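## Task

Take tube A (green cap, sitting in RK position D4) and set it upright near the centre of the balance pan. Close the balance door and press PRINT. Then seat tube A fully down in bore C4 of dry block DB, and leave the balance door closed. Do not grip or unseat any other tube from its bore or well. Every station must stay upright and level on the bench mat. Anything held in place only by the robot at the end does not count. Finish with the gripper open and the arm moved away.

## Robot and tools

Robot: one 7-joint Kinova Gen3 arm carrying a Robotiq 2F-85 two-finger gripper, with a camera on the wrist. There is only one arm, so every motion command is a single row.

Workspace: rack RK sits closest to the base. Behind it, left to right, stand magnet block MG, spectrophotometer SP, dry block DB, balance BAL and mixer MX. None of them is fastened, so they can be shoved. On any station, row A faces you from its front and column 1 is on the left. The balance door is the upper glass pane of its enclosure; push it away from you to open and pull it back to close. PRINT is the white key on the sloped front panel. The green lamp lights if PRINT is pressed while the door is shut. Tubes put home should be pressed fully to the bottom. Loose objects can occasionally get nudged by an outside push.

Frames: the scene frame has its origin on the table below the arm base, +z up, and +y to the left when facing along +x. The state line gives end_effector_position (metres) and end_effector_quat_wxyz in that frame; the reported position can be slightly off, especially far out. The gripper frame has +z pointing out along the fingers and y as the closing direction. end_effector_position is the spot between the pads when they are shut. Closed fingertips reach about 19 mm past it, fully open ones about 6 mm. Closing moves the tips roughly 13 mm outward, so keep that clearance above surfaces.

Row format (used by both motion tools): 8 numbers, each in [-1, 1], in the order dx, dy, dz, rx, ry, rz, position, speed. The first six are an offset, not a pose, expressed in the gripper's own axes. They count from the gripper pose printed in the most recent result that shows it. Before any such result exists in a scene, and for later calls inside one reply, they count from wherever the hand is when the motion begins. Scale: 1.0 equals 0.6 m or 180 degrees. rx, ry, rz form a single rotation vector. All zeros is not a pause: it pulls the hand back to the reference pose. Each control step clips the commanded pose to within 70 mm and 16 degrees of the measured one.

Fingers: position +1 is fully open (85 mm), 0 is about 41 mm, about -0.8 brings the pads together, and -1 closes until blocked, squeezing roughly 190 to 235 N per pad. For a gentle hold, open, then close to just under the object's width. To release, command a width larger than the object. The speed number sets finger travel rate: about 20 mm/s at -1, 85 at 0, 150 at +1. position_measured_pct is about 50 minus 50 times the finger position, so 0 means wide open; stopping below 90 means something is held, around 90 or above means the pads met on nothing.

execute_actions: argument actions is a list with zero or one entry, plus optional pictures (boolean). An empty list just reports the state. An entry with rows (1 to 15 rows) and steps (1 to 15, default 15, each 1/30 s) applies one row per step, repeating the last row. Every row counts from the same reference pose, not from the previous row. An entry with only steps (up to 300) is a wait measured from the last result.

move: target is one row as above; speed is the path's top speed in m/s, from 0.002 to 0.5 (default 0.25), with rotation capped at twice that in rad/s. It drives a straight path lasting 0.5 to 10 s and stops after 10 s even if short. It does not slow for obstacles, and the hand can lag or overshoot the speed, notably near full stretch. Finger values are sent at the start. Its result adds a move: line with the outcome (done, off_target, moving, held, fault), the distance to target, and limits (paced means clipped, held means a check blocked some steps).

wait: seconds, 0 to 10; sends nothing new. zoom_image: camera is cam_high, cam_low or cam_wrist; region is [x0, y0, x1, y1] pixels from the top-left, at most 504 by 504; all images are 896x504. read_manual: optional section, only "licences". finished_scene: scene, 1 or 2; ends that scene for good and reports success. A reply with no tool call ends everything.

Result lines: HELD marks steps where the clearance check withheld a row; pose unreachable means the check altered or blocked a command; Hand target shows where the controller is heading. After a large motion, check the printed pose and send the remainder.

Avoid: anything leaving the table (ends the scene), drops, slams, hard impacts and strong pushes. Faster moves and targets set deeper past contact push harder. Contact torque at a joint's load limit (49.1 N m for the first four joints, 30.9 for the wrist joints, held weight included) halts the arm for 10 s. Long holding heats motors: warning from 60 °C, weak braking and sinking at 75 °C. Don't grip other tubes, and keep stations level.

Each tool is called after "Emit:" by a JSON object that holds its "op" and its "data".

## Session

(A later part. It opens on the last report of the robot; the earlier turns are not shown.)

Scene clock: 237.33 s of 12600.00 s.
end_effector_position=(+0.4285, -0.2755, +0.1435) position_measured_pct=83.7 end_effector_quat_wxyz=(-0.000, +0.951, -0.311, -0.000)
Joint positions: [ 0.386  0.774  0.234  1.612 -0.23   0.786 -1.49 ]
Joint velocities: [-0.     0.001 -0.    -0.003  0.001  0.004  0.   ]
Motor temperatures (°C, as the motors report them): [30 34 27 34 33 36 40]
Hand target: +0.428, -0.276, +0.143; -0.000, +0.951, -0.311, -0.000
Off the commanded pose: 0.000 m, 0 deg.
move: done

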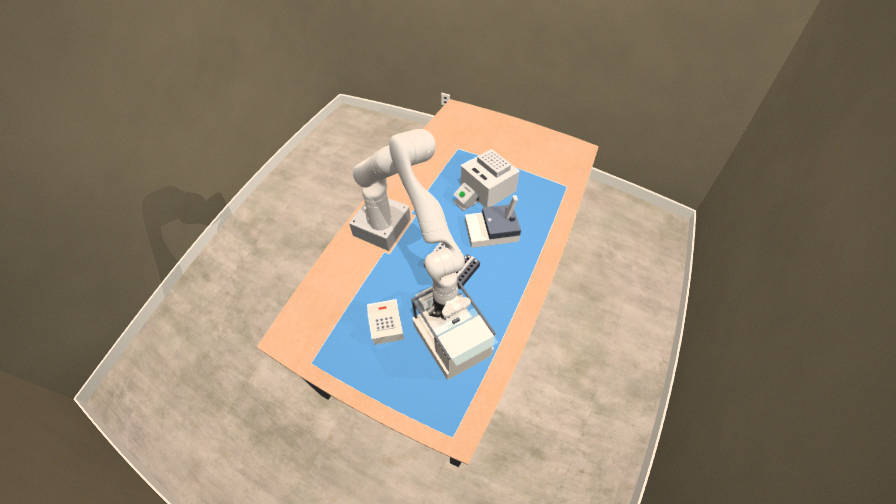

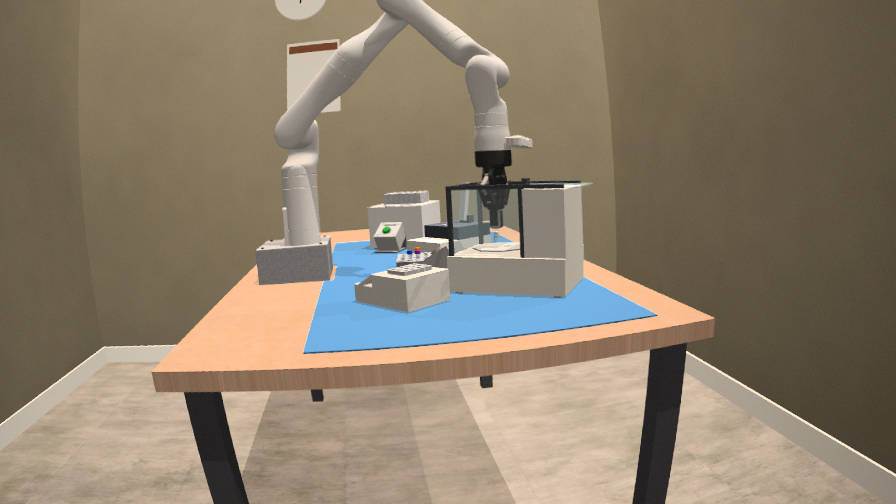

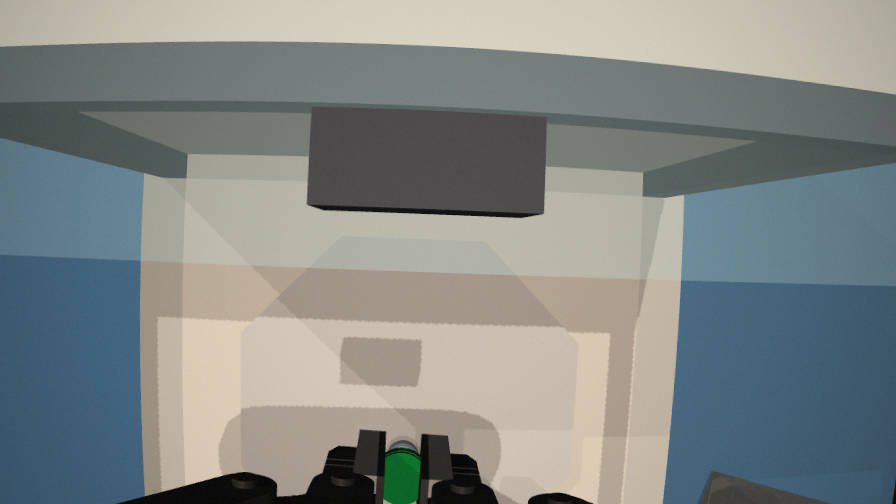

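Emit:
{"op": "move", "data": {"target": [0.005,0,-0.005,0,0.055,0,-1,0], "speed": 0.01}}

Emit:
{"op": "zoom_image", "data": {"camera": "cam_low", "region": [440,170,560,260]}}

Scene clock: 284.37 s of 12600.00 s.
end_effector_position=(+0.4308, -0.2773, +0.1463) position_measured_pct=83.7 end_effector_quat_wxyz=(+0.026, +0.947, -0.309, +0.082)
Joint positions: [ 0.374  0.695  0.217  1.8   -0.25   0.502 -1.469]
Joint velocities: [-0.    -0.001 -0.001  0.001 -0.001 -0.005 -0.   ]
Motor temperatures (°C, as the motors report them): [30 34 27 34 33 36 40]
Hand target: +0.431, -0.277, +0.146; +0.026, +0.947, -0.309, +0.082
Off the commanded pose: 0.000 m, 0 deg.
move: done

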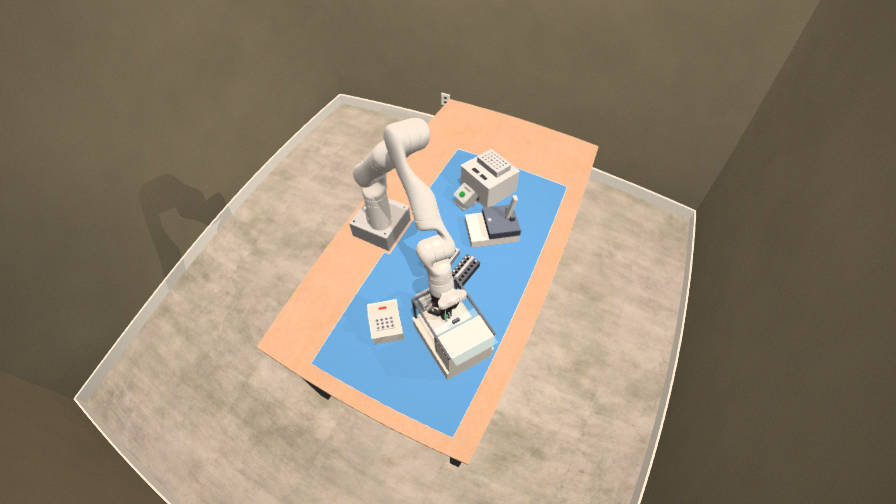

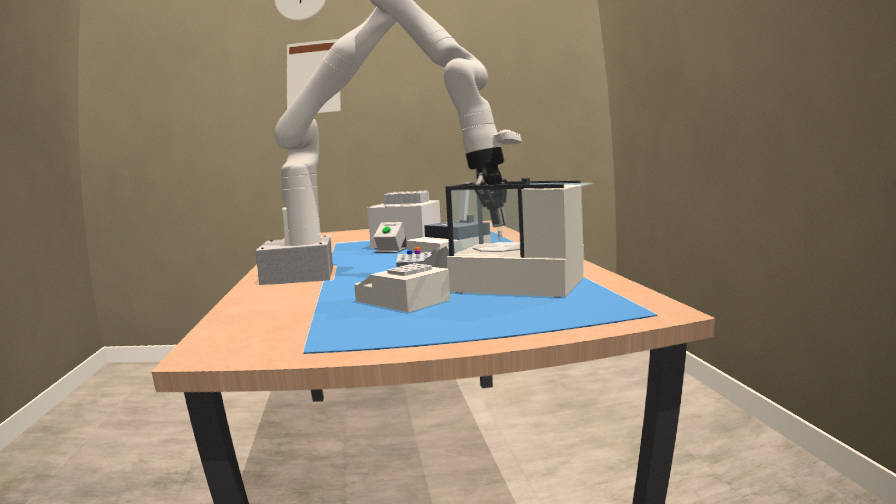

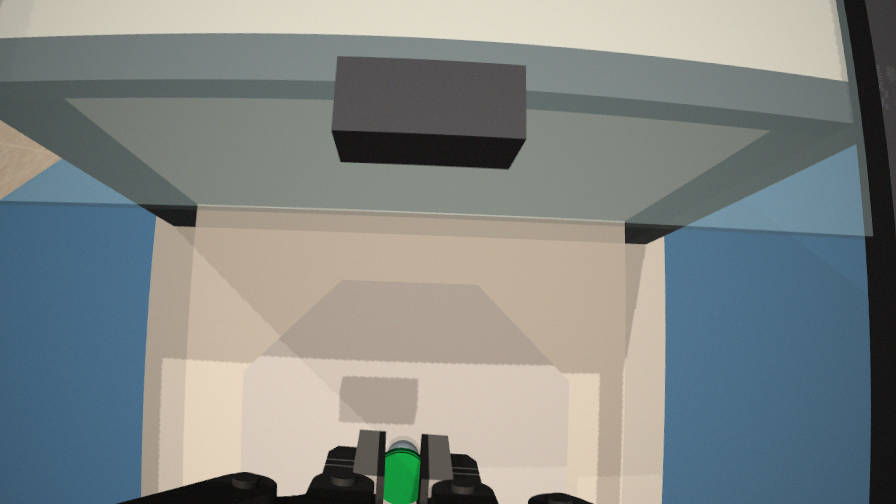

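Region (440, 170, 560, 260) of cam_low's 896x504 image, scaled by 4.200, with more detail than that image has; it fills the top 378 rows of this view, and the rest is white.

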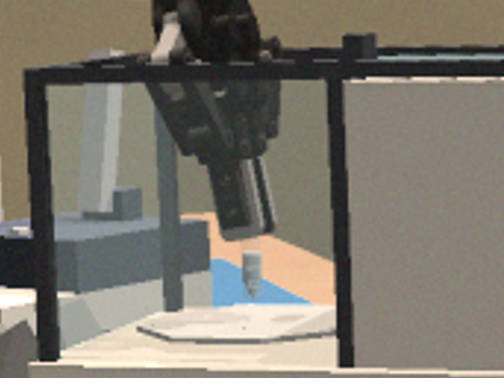

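Emit:
{"op": "execute_actions", "data": {"actions": []}}

Scene clock: 308.93 s of 12600.00 s.
end_effector_position=(+0.4308, -0.2773, +0.1464) position_measured_pct=83.7 end_effector_quat_wxyz=(+0.026, +0.947, -0.309, +0.082)
Joint positions: [ 0.374  0.695  0.217  1.8   -0.25   0.502 -1.469]
Joint velocities: [-0.    -0.     0.002  0.    -0.     0.001 -0.   ]
Motor temperatures (°C, as the motors report them): [30 35 27 34 33 36 40]
Hand target: +0.431, -0.277, +0.146; +0.026, +0.947, -0.309, +0.082
Off the commanded pose: 0.000 m, 0 deg.
Steps of this call (steps 1 to 737: nothing new was sent). Readings (end_effector_position | what the end effector reports):
1: (+0.4308, -0.2773, +0.1463) | position_measured_pct=83.7
2: (+0.4308, -0.2773, +0.1463) | position_measured_pct=83.7
4: (+0.4308, -0.2773, +0.1464) | position_measured_pct=83.7
8: (+0.4308, -0.2773, +0.1464) | position_measured_pct=83.7
737: the state above

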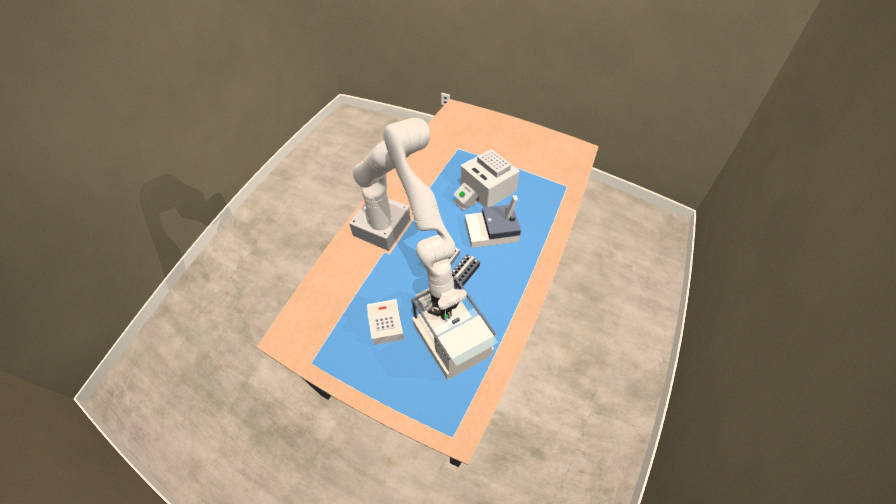

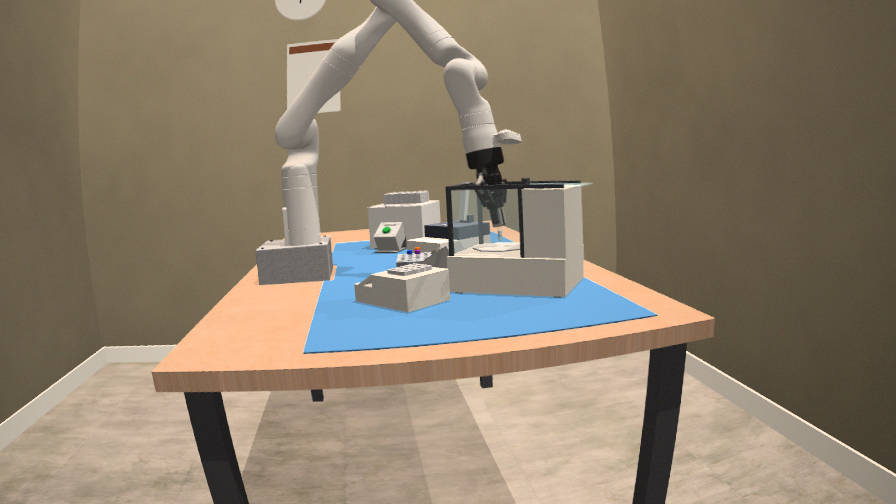

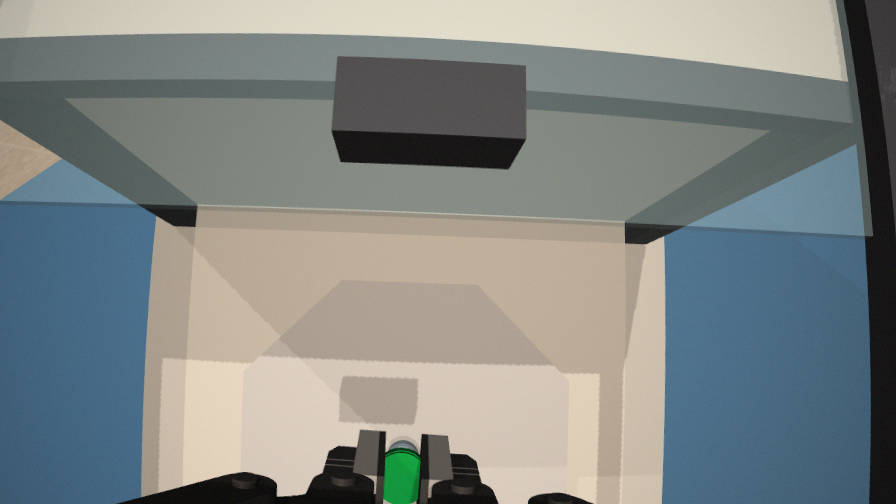

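Emit:
{"op": "move", "data": {"target": [-0.0023, 0, 0.0131, 0, 0, 0, -1, 0], "speed": 0.005}}

Emit:
{"op": "zoom_image", "data": {"camera": "cam_low", "region": [420, 170, 600, 290]}}

Scene clock: 316.60 s of 12600.00 s.
end_effector_position=(+0.4309, -0.2773, +0.1385) position_measured_pct=83.7 end_effector_quat_wxyz=(+0.026, +0.947, -0.309, +0.082)
Joint positions: [ 0.379  0.71   0.21   1.804 -0.254  0.482 -1.465]
Joint velocities: [ 0.     0.001  0.     0.002  0.    -0.002  0.   ]
Motor temperatures (°C, as the motors report them): [30 35 27 34 33 36 40]
Hand target: +0.431, -0.277, +0.138; +0.026, +0.947, -0.309, +0.082
Off the commanded pose: 0.000 m, 0 deg.
move: done

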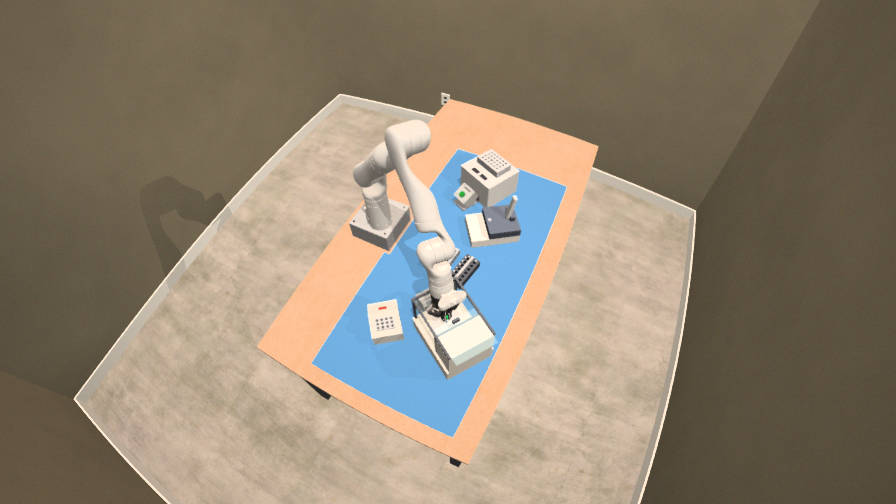

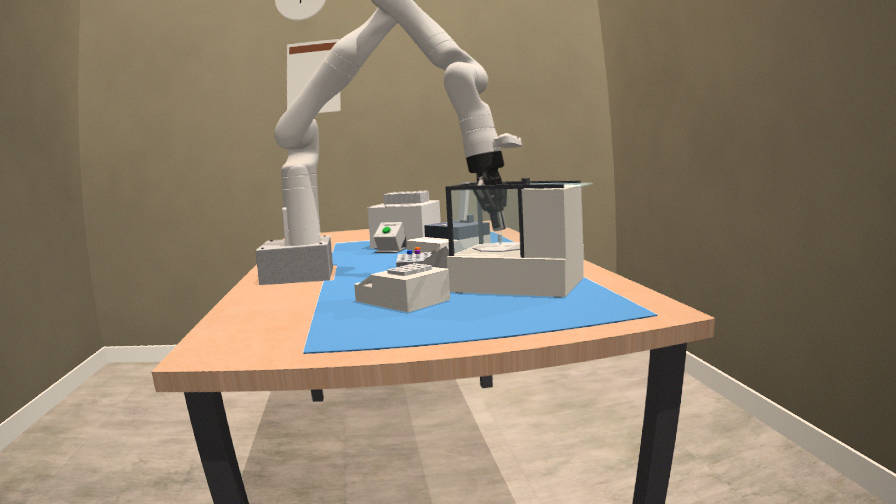

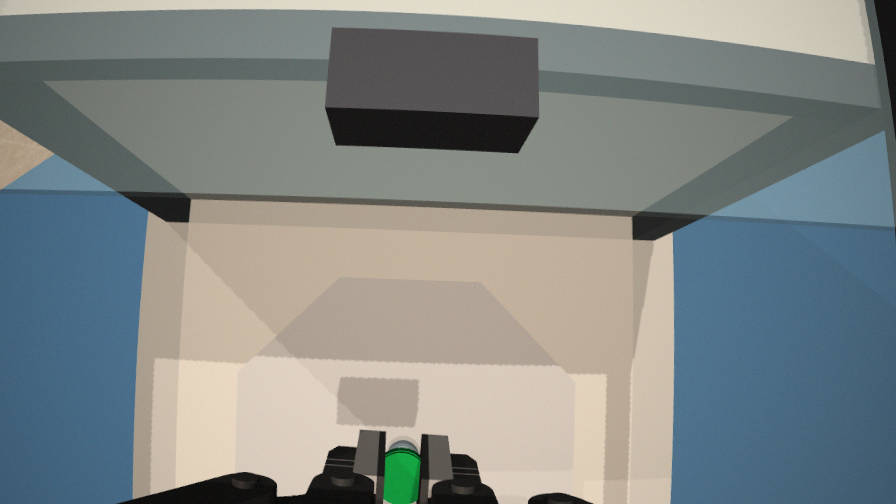

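Region (420, 170, 600, 290) of cam_low's 896x504 image, scaled by 2.800, with more detail than that image has.

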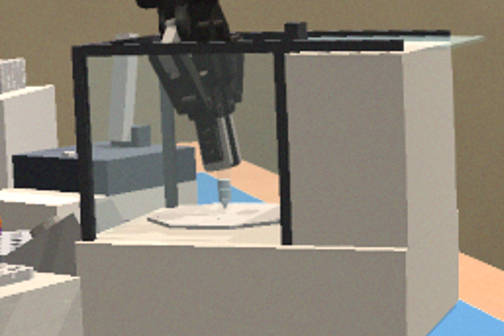

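Emit:
{"op": "move", "data": {"target": [-0.0009, 0, 0.005, 0, 0, 0, -1, 0], "speed": 0.003}}

Emit:
{"op": "zoom_image", "data": {"camera": "cam_low", "region": [440, 190, 560, 270]}}

Scene clock: 320.93 s of 12600.00 s.
end_effector_position=(+0.4309, -0.2773, +0.1355) position_measured_pct=83.7 end_effector_quat_wxyz=(+0.026, +0.947, -0.309, +0.082)
Joint positions: [ 0.381  0.716  0.207  1.806 -0.256  0.474 -1.464]
Joint velocities: [ 0.     0.    -0.001 -0.     0.    -0.001 -0.   ]
Motor temperatures (°C, as the motors report them): [30 35 27 34 33 36 40]
Hand target: +0.431, -0.277, +0.135; +0.026, +0.947, -0.309, +0.082
Off the commanded pose: 0.000 m, 0 deg.
move: done

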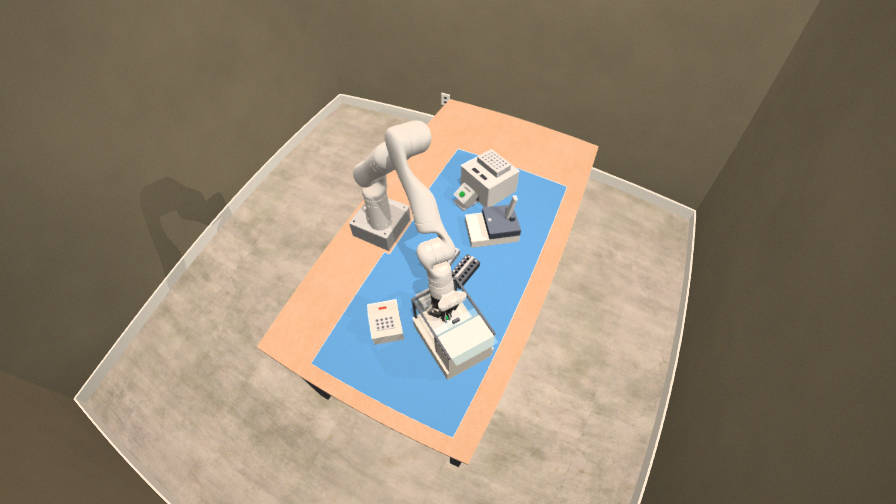

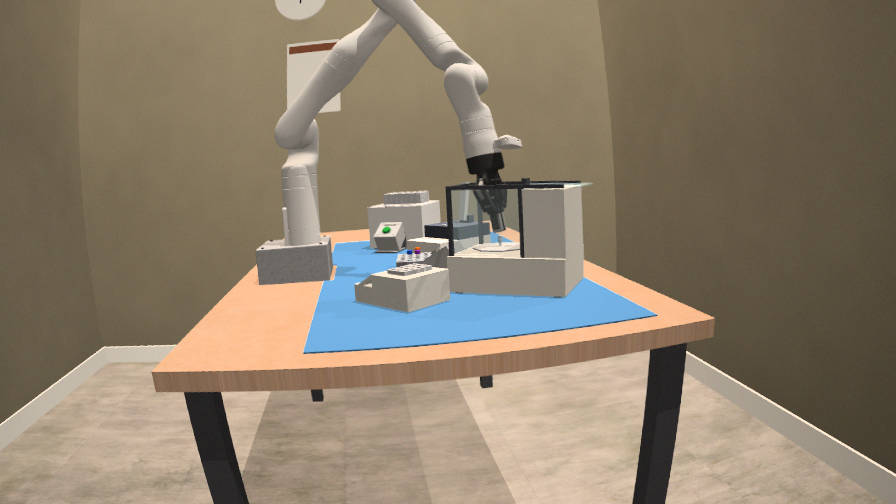

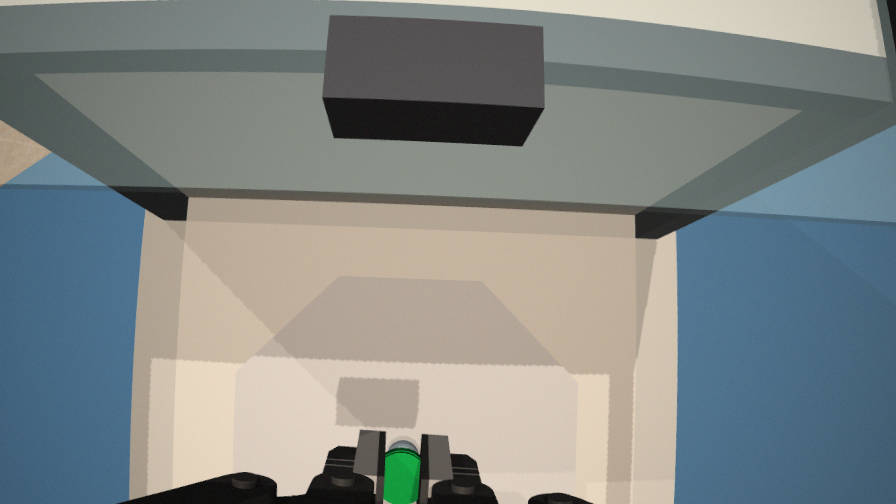

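Region (440, 190, 560, 270) of cam_low's 896x504 image, scaled by 4.200, with more detail than that image has.

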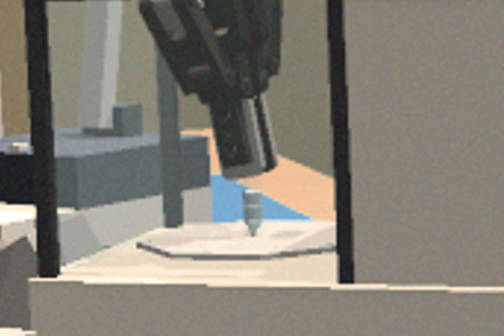

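Emit:
{"op": "move", "data": {"target": [0, 0, 0, 0, 0, 0, -0.35, -1], "speed": 0.003}}

Emit:
{"op": "zoom_image", "data": {"camera": "cam_low", "region": [440, 190, 560, 270]}}

Scene clock: 327.23 s of 12600.00 s.
end_effector_position=(+0.4309, -0.2773, +0.1355) position_measured_pct=67.5 end_effector_quat_wxyz=(+0.026, +0.947, -0.309, +0.082)
Joint positions: [ 0.381  0.716  0.207  1.806 -0.256  0.474 -1.464]
Joint velocities: [ 0.    -0.    -0.001 -0.002 -0.002 -0.    -0.   ]
Motor temperatures (°C, as the motors report them): [30 35 27 34 33 36 40]
Hand target: +0.431, -0.277, +0.135; +0.026, +0.947, -0.309, +0.082
Off the commanded pose: 0.000 m, 0 deg.
move: done

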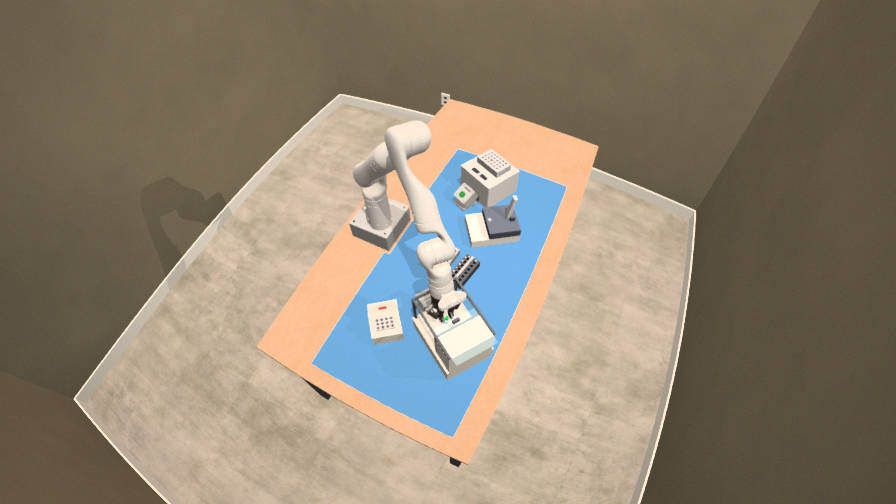

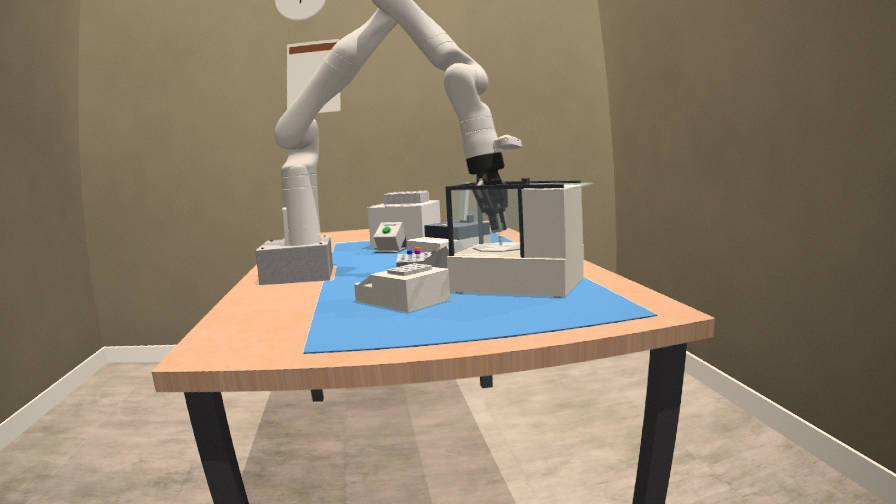

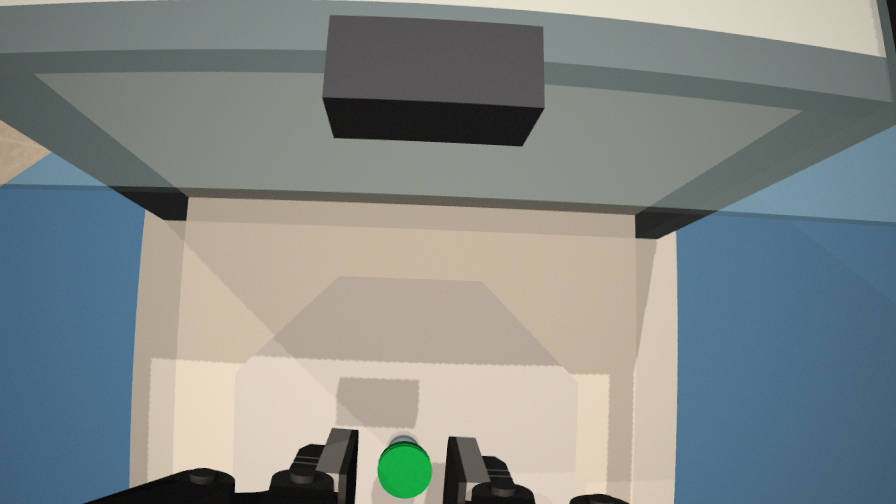

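Region (440, 190, 560, 270) of cam_low's 896x504 image, scaled by 4.200, with more detail than that image has.

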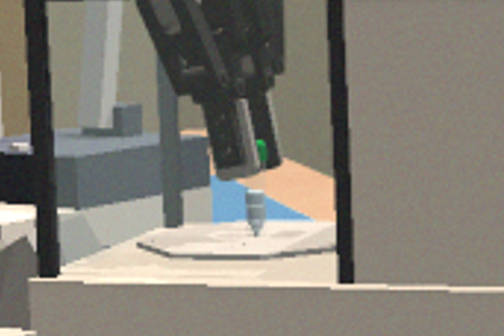

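Emit:
{"op": "move", "data": {"target": [0.0376, 0, -0.2134, 0, 0, 0, -0.35, -1], "speed": 0.08}}

Scene clock: 333.53 s of 12600.00 s.
end_effector_position=(+0.4309, -0.2773, +0.2651) position_measured_pct=67.5 end_effector_quat_wxyz=(+0.026, +0.947, -0.309, +0.082)
Joint positions: [ 0.319  0.503  0.296  1.675 -0.177  0.819 -1.532]
Joint velocities: [-0.001 -0.003 -0.002 -0.002  0.001  0.004 -0.   ]
Motor temperatures (°C, as the motors report them): [30 35 27 34 33 36 40]
Hand target: +0.431, -0.277, +0.265; +0.026, +0.947, -0.309, +0.082
Off the commanded pose: 0.001 m, 0 deg.
move: done

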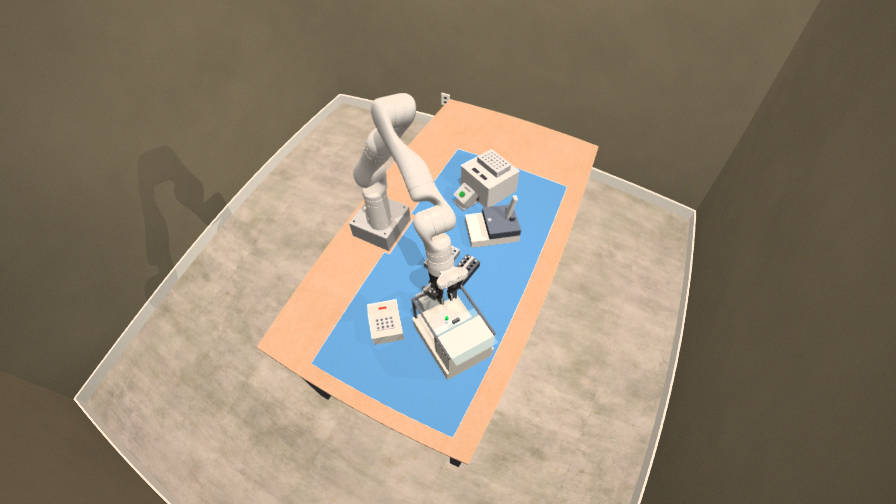

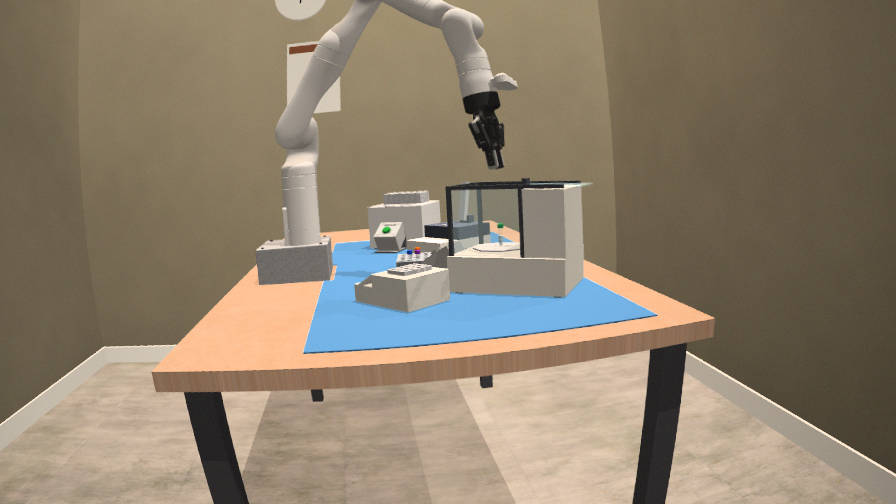

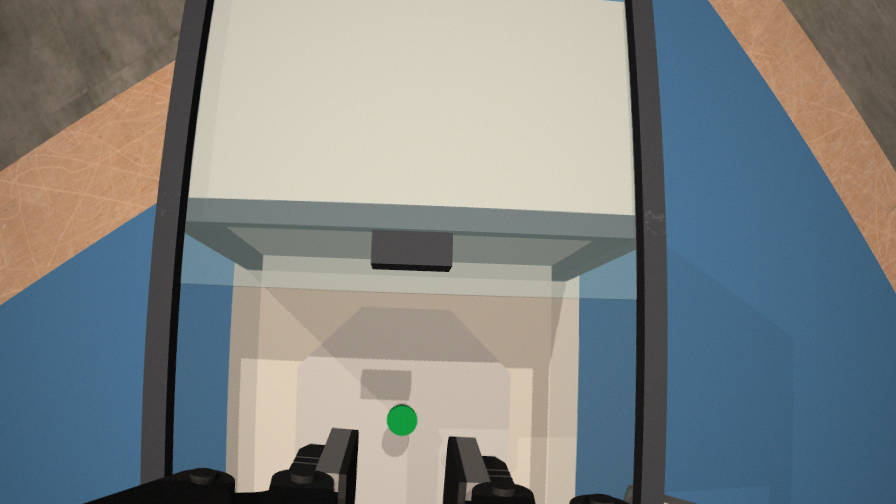

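Emit:
{"op": "move", "data": {"target": [0.116, 0.0047, 0.0204, 0, -0.055, 0, 0, 0], "speed": 0.1}}

Scene clock: 341.53 s of 12600.00 s.
end_effector_position=(+0.4867, -0.3208, +0.2659) position_measured_pct=50.0 end_effector_quat_wxyz=(-0.000, +0.951, -0.310, +0.000)
Joint positions: [ 0.408  0.765  0.284  1.168 -0.207  1.238 -1.524]
Joint velocities: [ 0.005  0.014  0.002 -0.014 -0.002  0.009 -0.001]
Motor temperatures (°C, as the motors report them): [30 35 27 34 33 36 40]
Hand target: +0.487, -0.321, +0.265; -0.000, +0.951, -0.310, -0.000
Off the commanded pose: 0.001 m, 0 deg.
move: done

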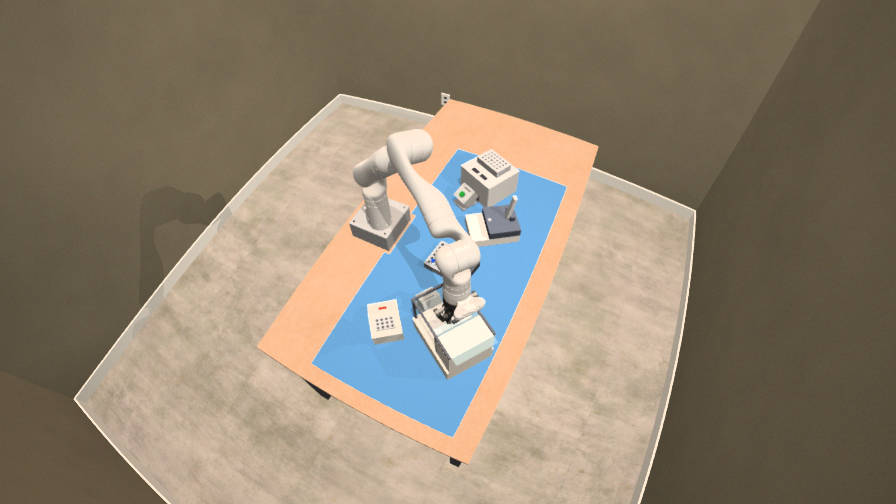

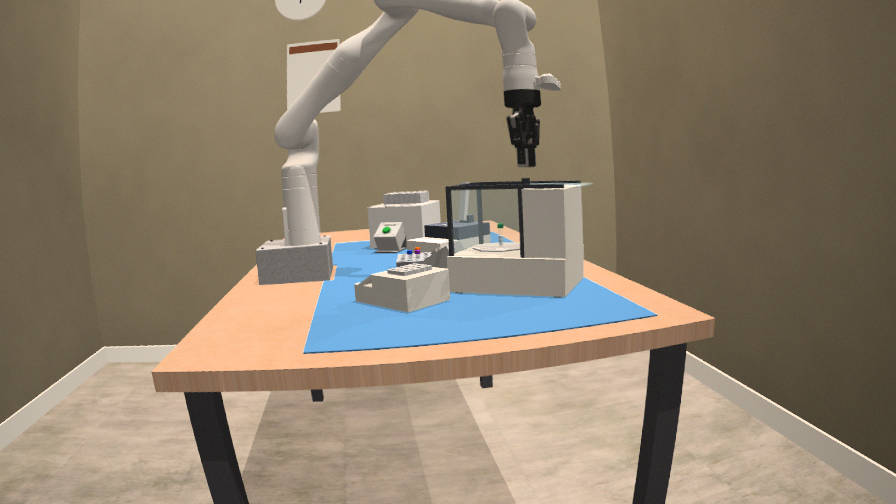

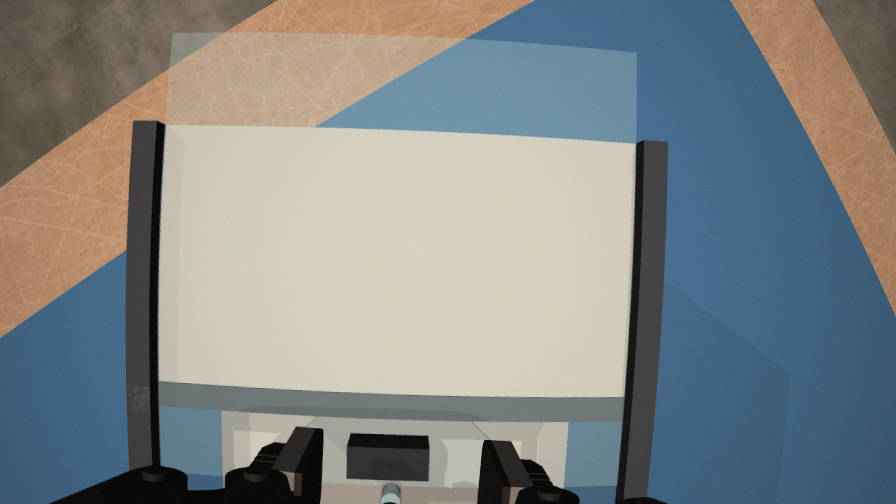

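Emit:
{"op": "move", "data": {"target": [0, -0.006, 0.043, 0, 0, 0, 0, 0], "speed": 0.03}}

Emit:
{"op": "move", "data": {"target": [0, 0, 0, 0, 0, 0, -0.5, -0.5], "speed": 0.03}}

Scene clock: 348.03 s of 12600.00 s.
end_effector_position=(+0.4888, -0.3180, +0.2403) position_measured_pct=50.0 end_effector_quat_wxyz=(-0.000, +0.951, -0.310, +0.000)
Joint positions: [ 0.403  0.79   0.278  1.206 -0.213  1.175 -1.524]
Joint velocities: [-0.     0.001 -0.001  0.003  0.    -0.003 -0.   ]
Motor temperatures (°C, as the motors report them): [30 35 27 34 33 36 40]
Hand target: +0.489, -0.318, +0.240; -0.000, +0.951, -0.310, +0.000
Off the commanded pose: 0.000 m, 0 deg.
move: done

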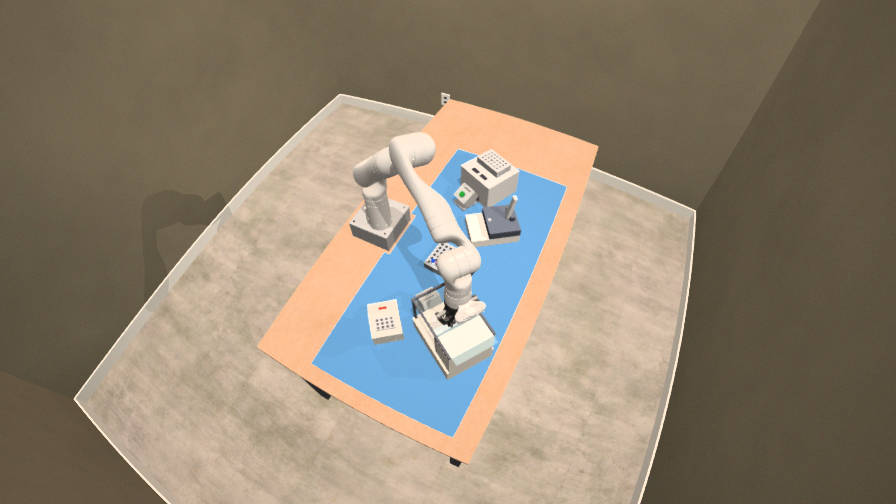

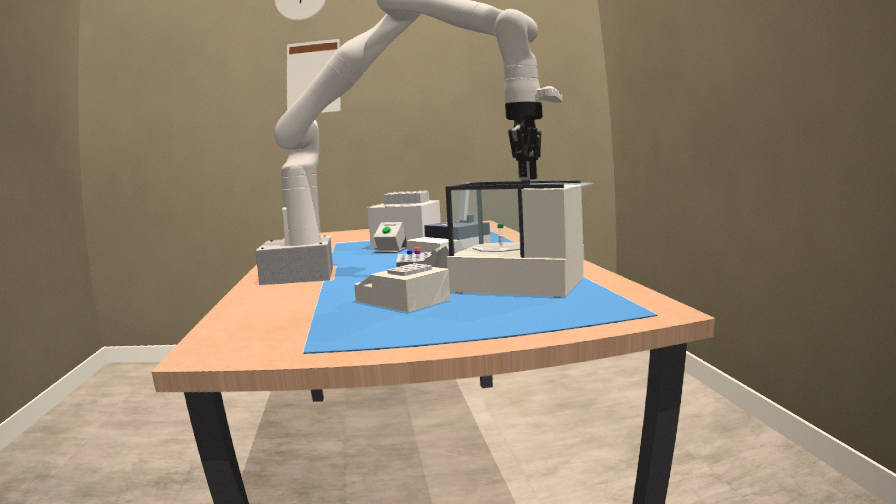

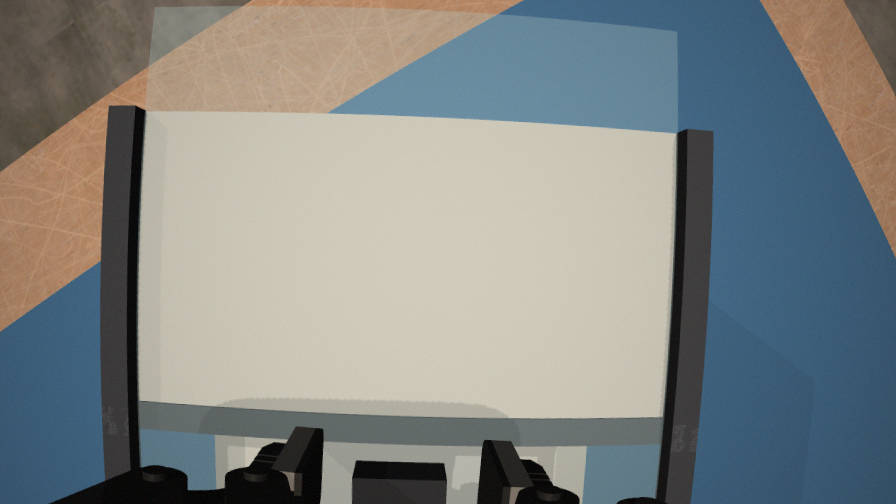

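Scene clock: 348.73 s of 12600.00 s.
end_effector_position=(+0.4889, -0.3179, +0.2406) position_measured_pct=70.2 end_effector_quat_wxyz=(-0.000, +0.951, -0.310, +0.001)
Joint positions: [ 0.403  0.789  0.278  1.206 -0.213  1.175 -1.524]
Joint velocities: [-0.     0.     0.002 -0.     0.     0.     0.   ]
Motor temperatures (°C, as the motors report them): [30 35 27 34 33 36 40]
Hand target: +0.489, -0.318, +0.240; -0.000, +0.951, -0.310, +0.000
Off the commanded pose: 0.000 m, 0 deg.
move: done

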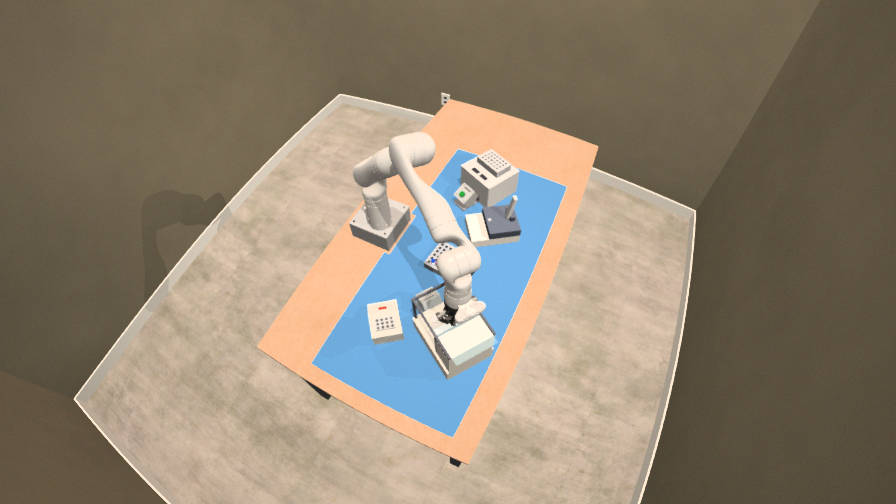

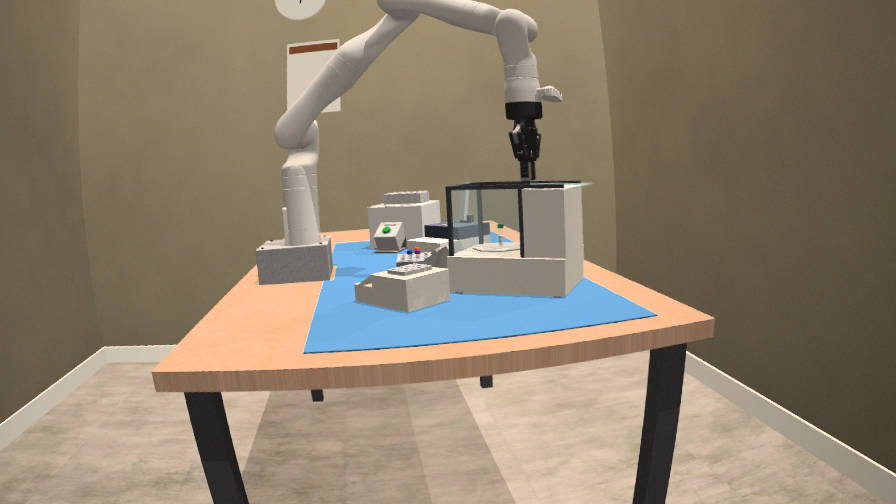

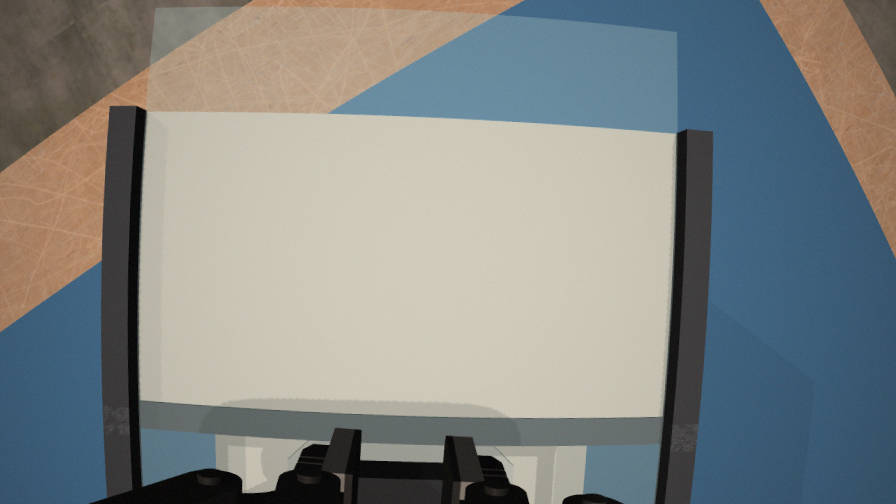

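Emit:
{"op": "move", "data": {"target": [-0.196, 0.002, 0, 0, 0, 0, -0.5, -0.5], "speed": 0.03}}

Scene clock: 358.90 s of 12600.00 s.
end_effector_position=(+0.3917, -0.2525, +0.2402) position_measured_pct=70.2 end_effector_quat_wxyz=(+0.001, +0.950, -0.312, +0.001)
Joint positions: [ 0.334  0.544  0.286  1.682 -0.177  0.943 -1.527]
Joint velocities: [ 0.    -0.003 -0.003  0.006  0.003 -0.004 -0.003]
Motor temperatures (°C, as the motors report them): [30 35 27 34 33 36 40]
Hand target: +0.393, -0.250, +0.240; -0.000, +0.951, -0.310, +0.001
Off the commanded pose: 0.003 m, 0 deg.
move: done

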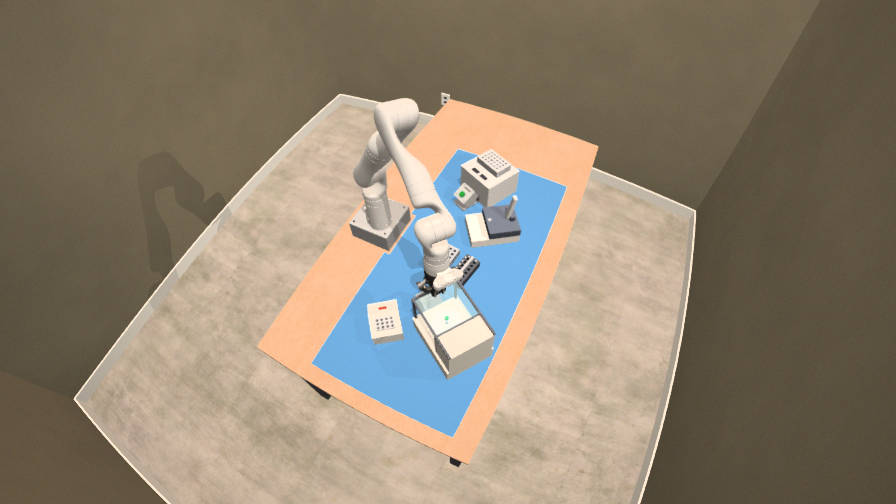

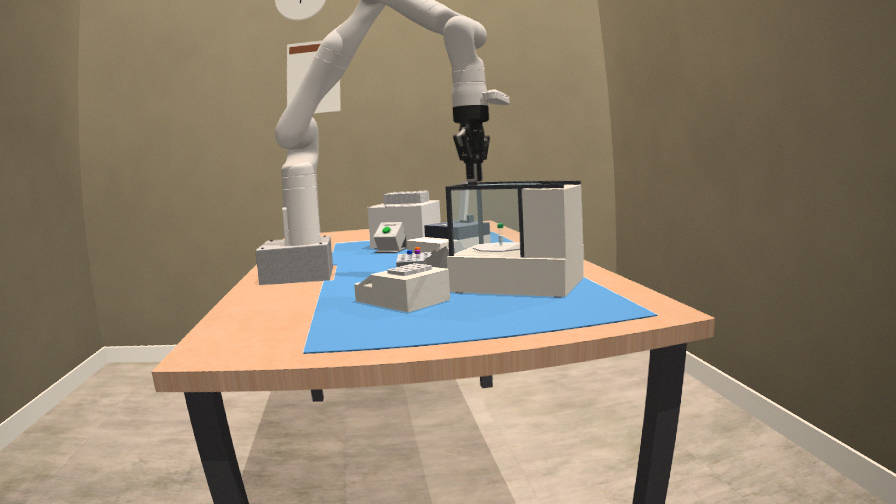

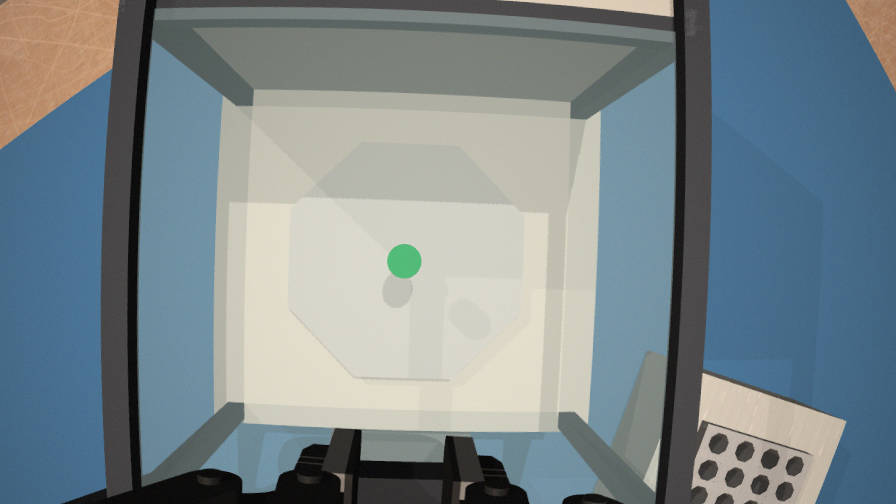

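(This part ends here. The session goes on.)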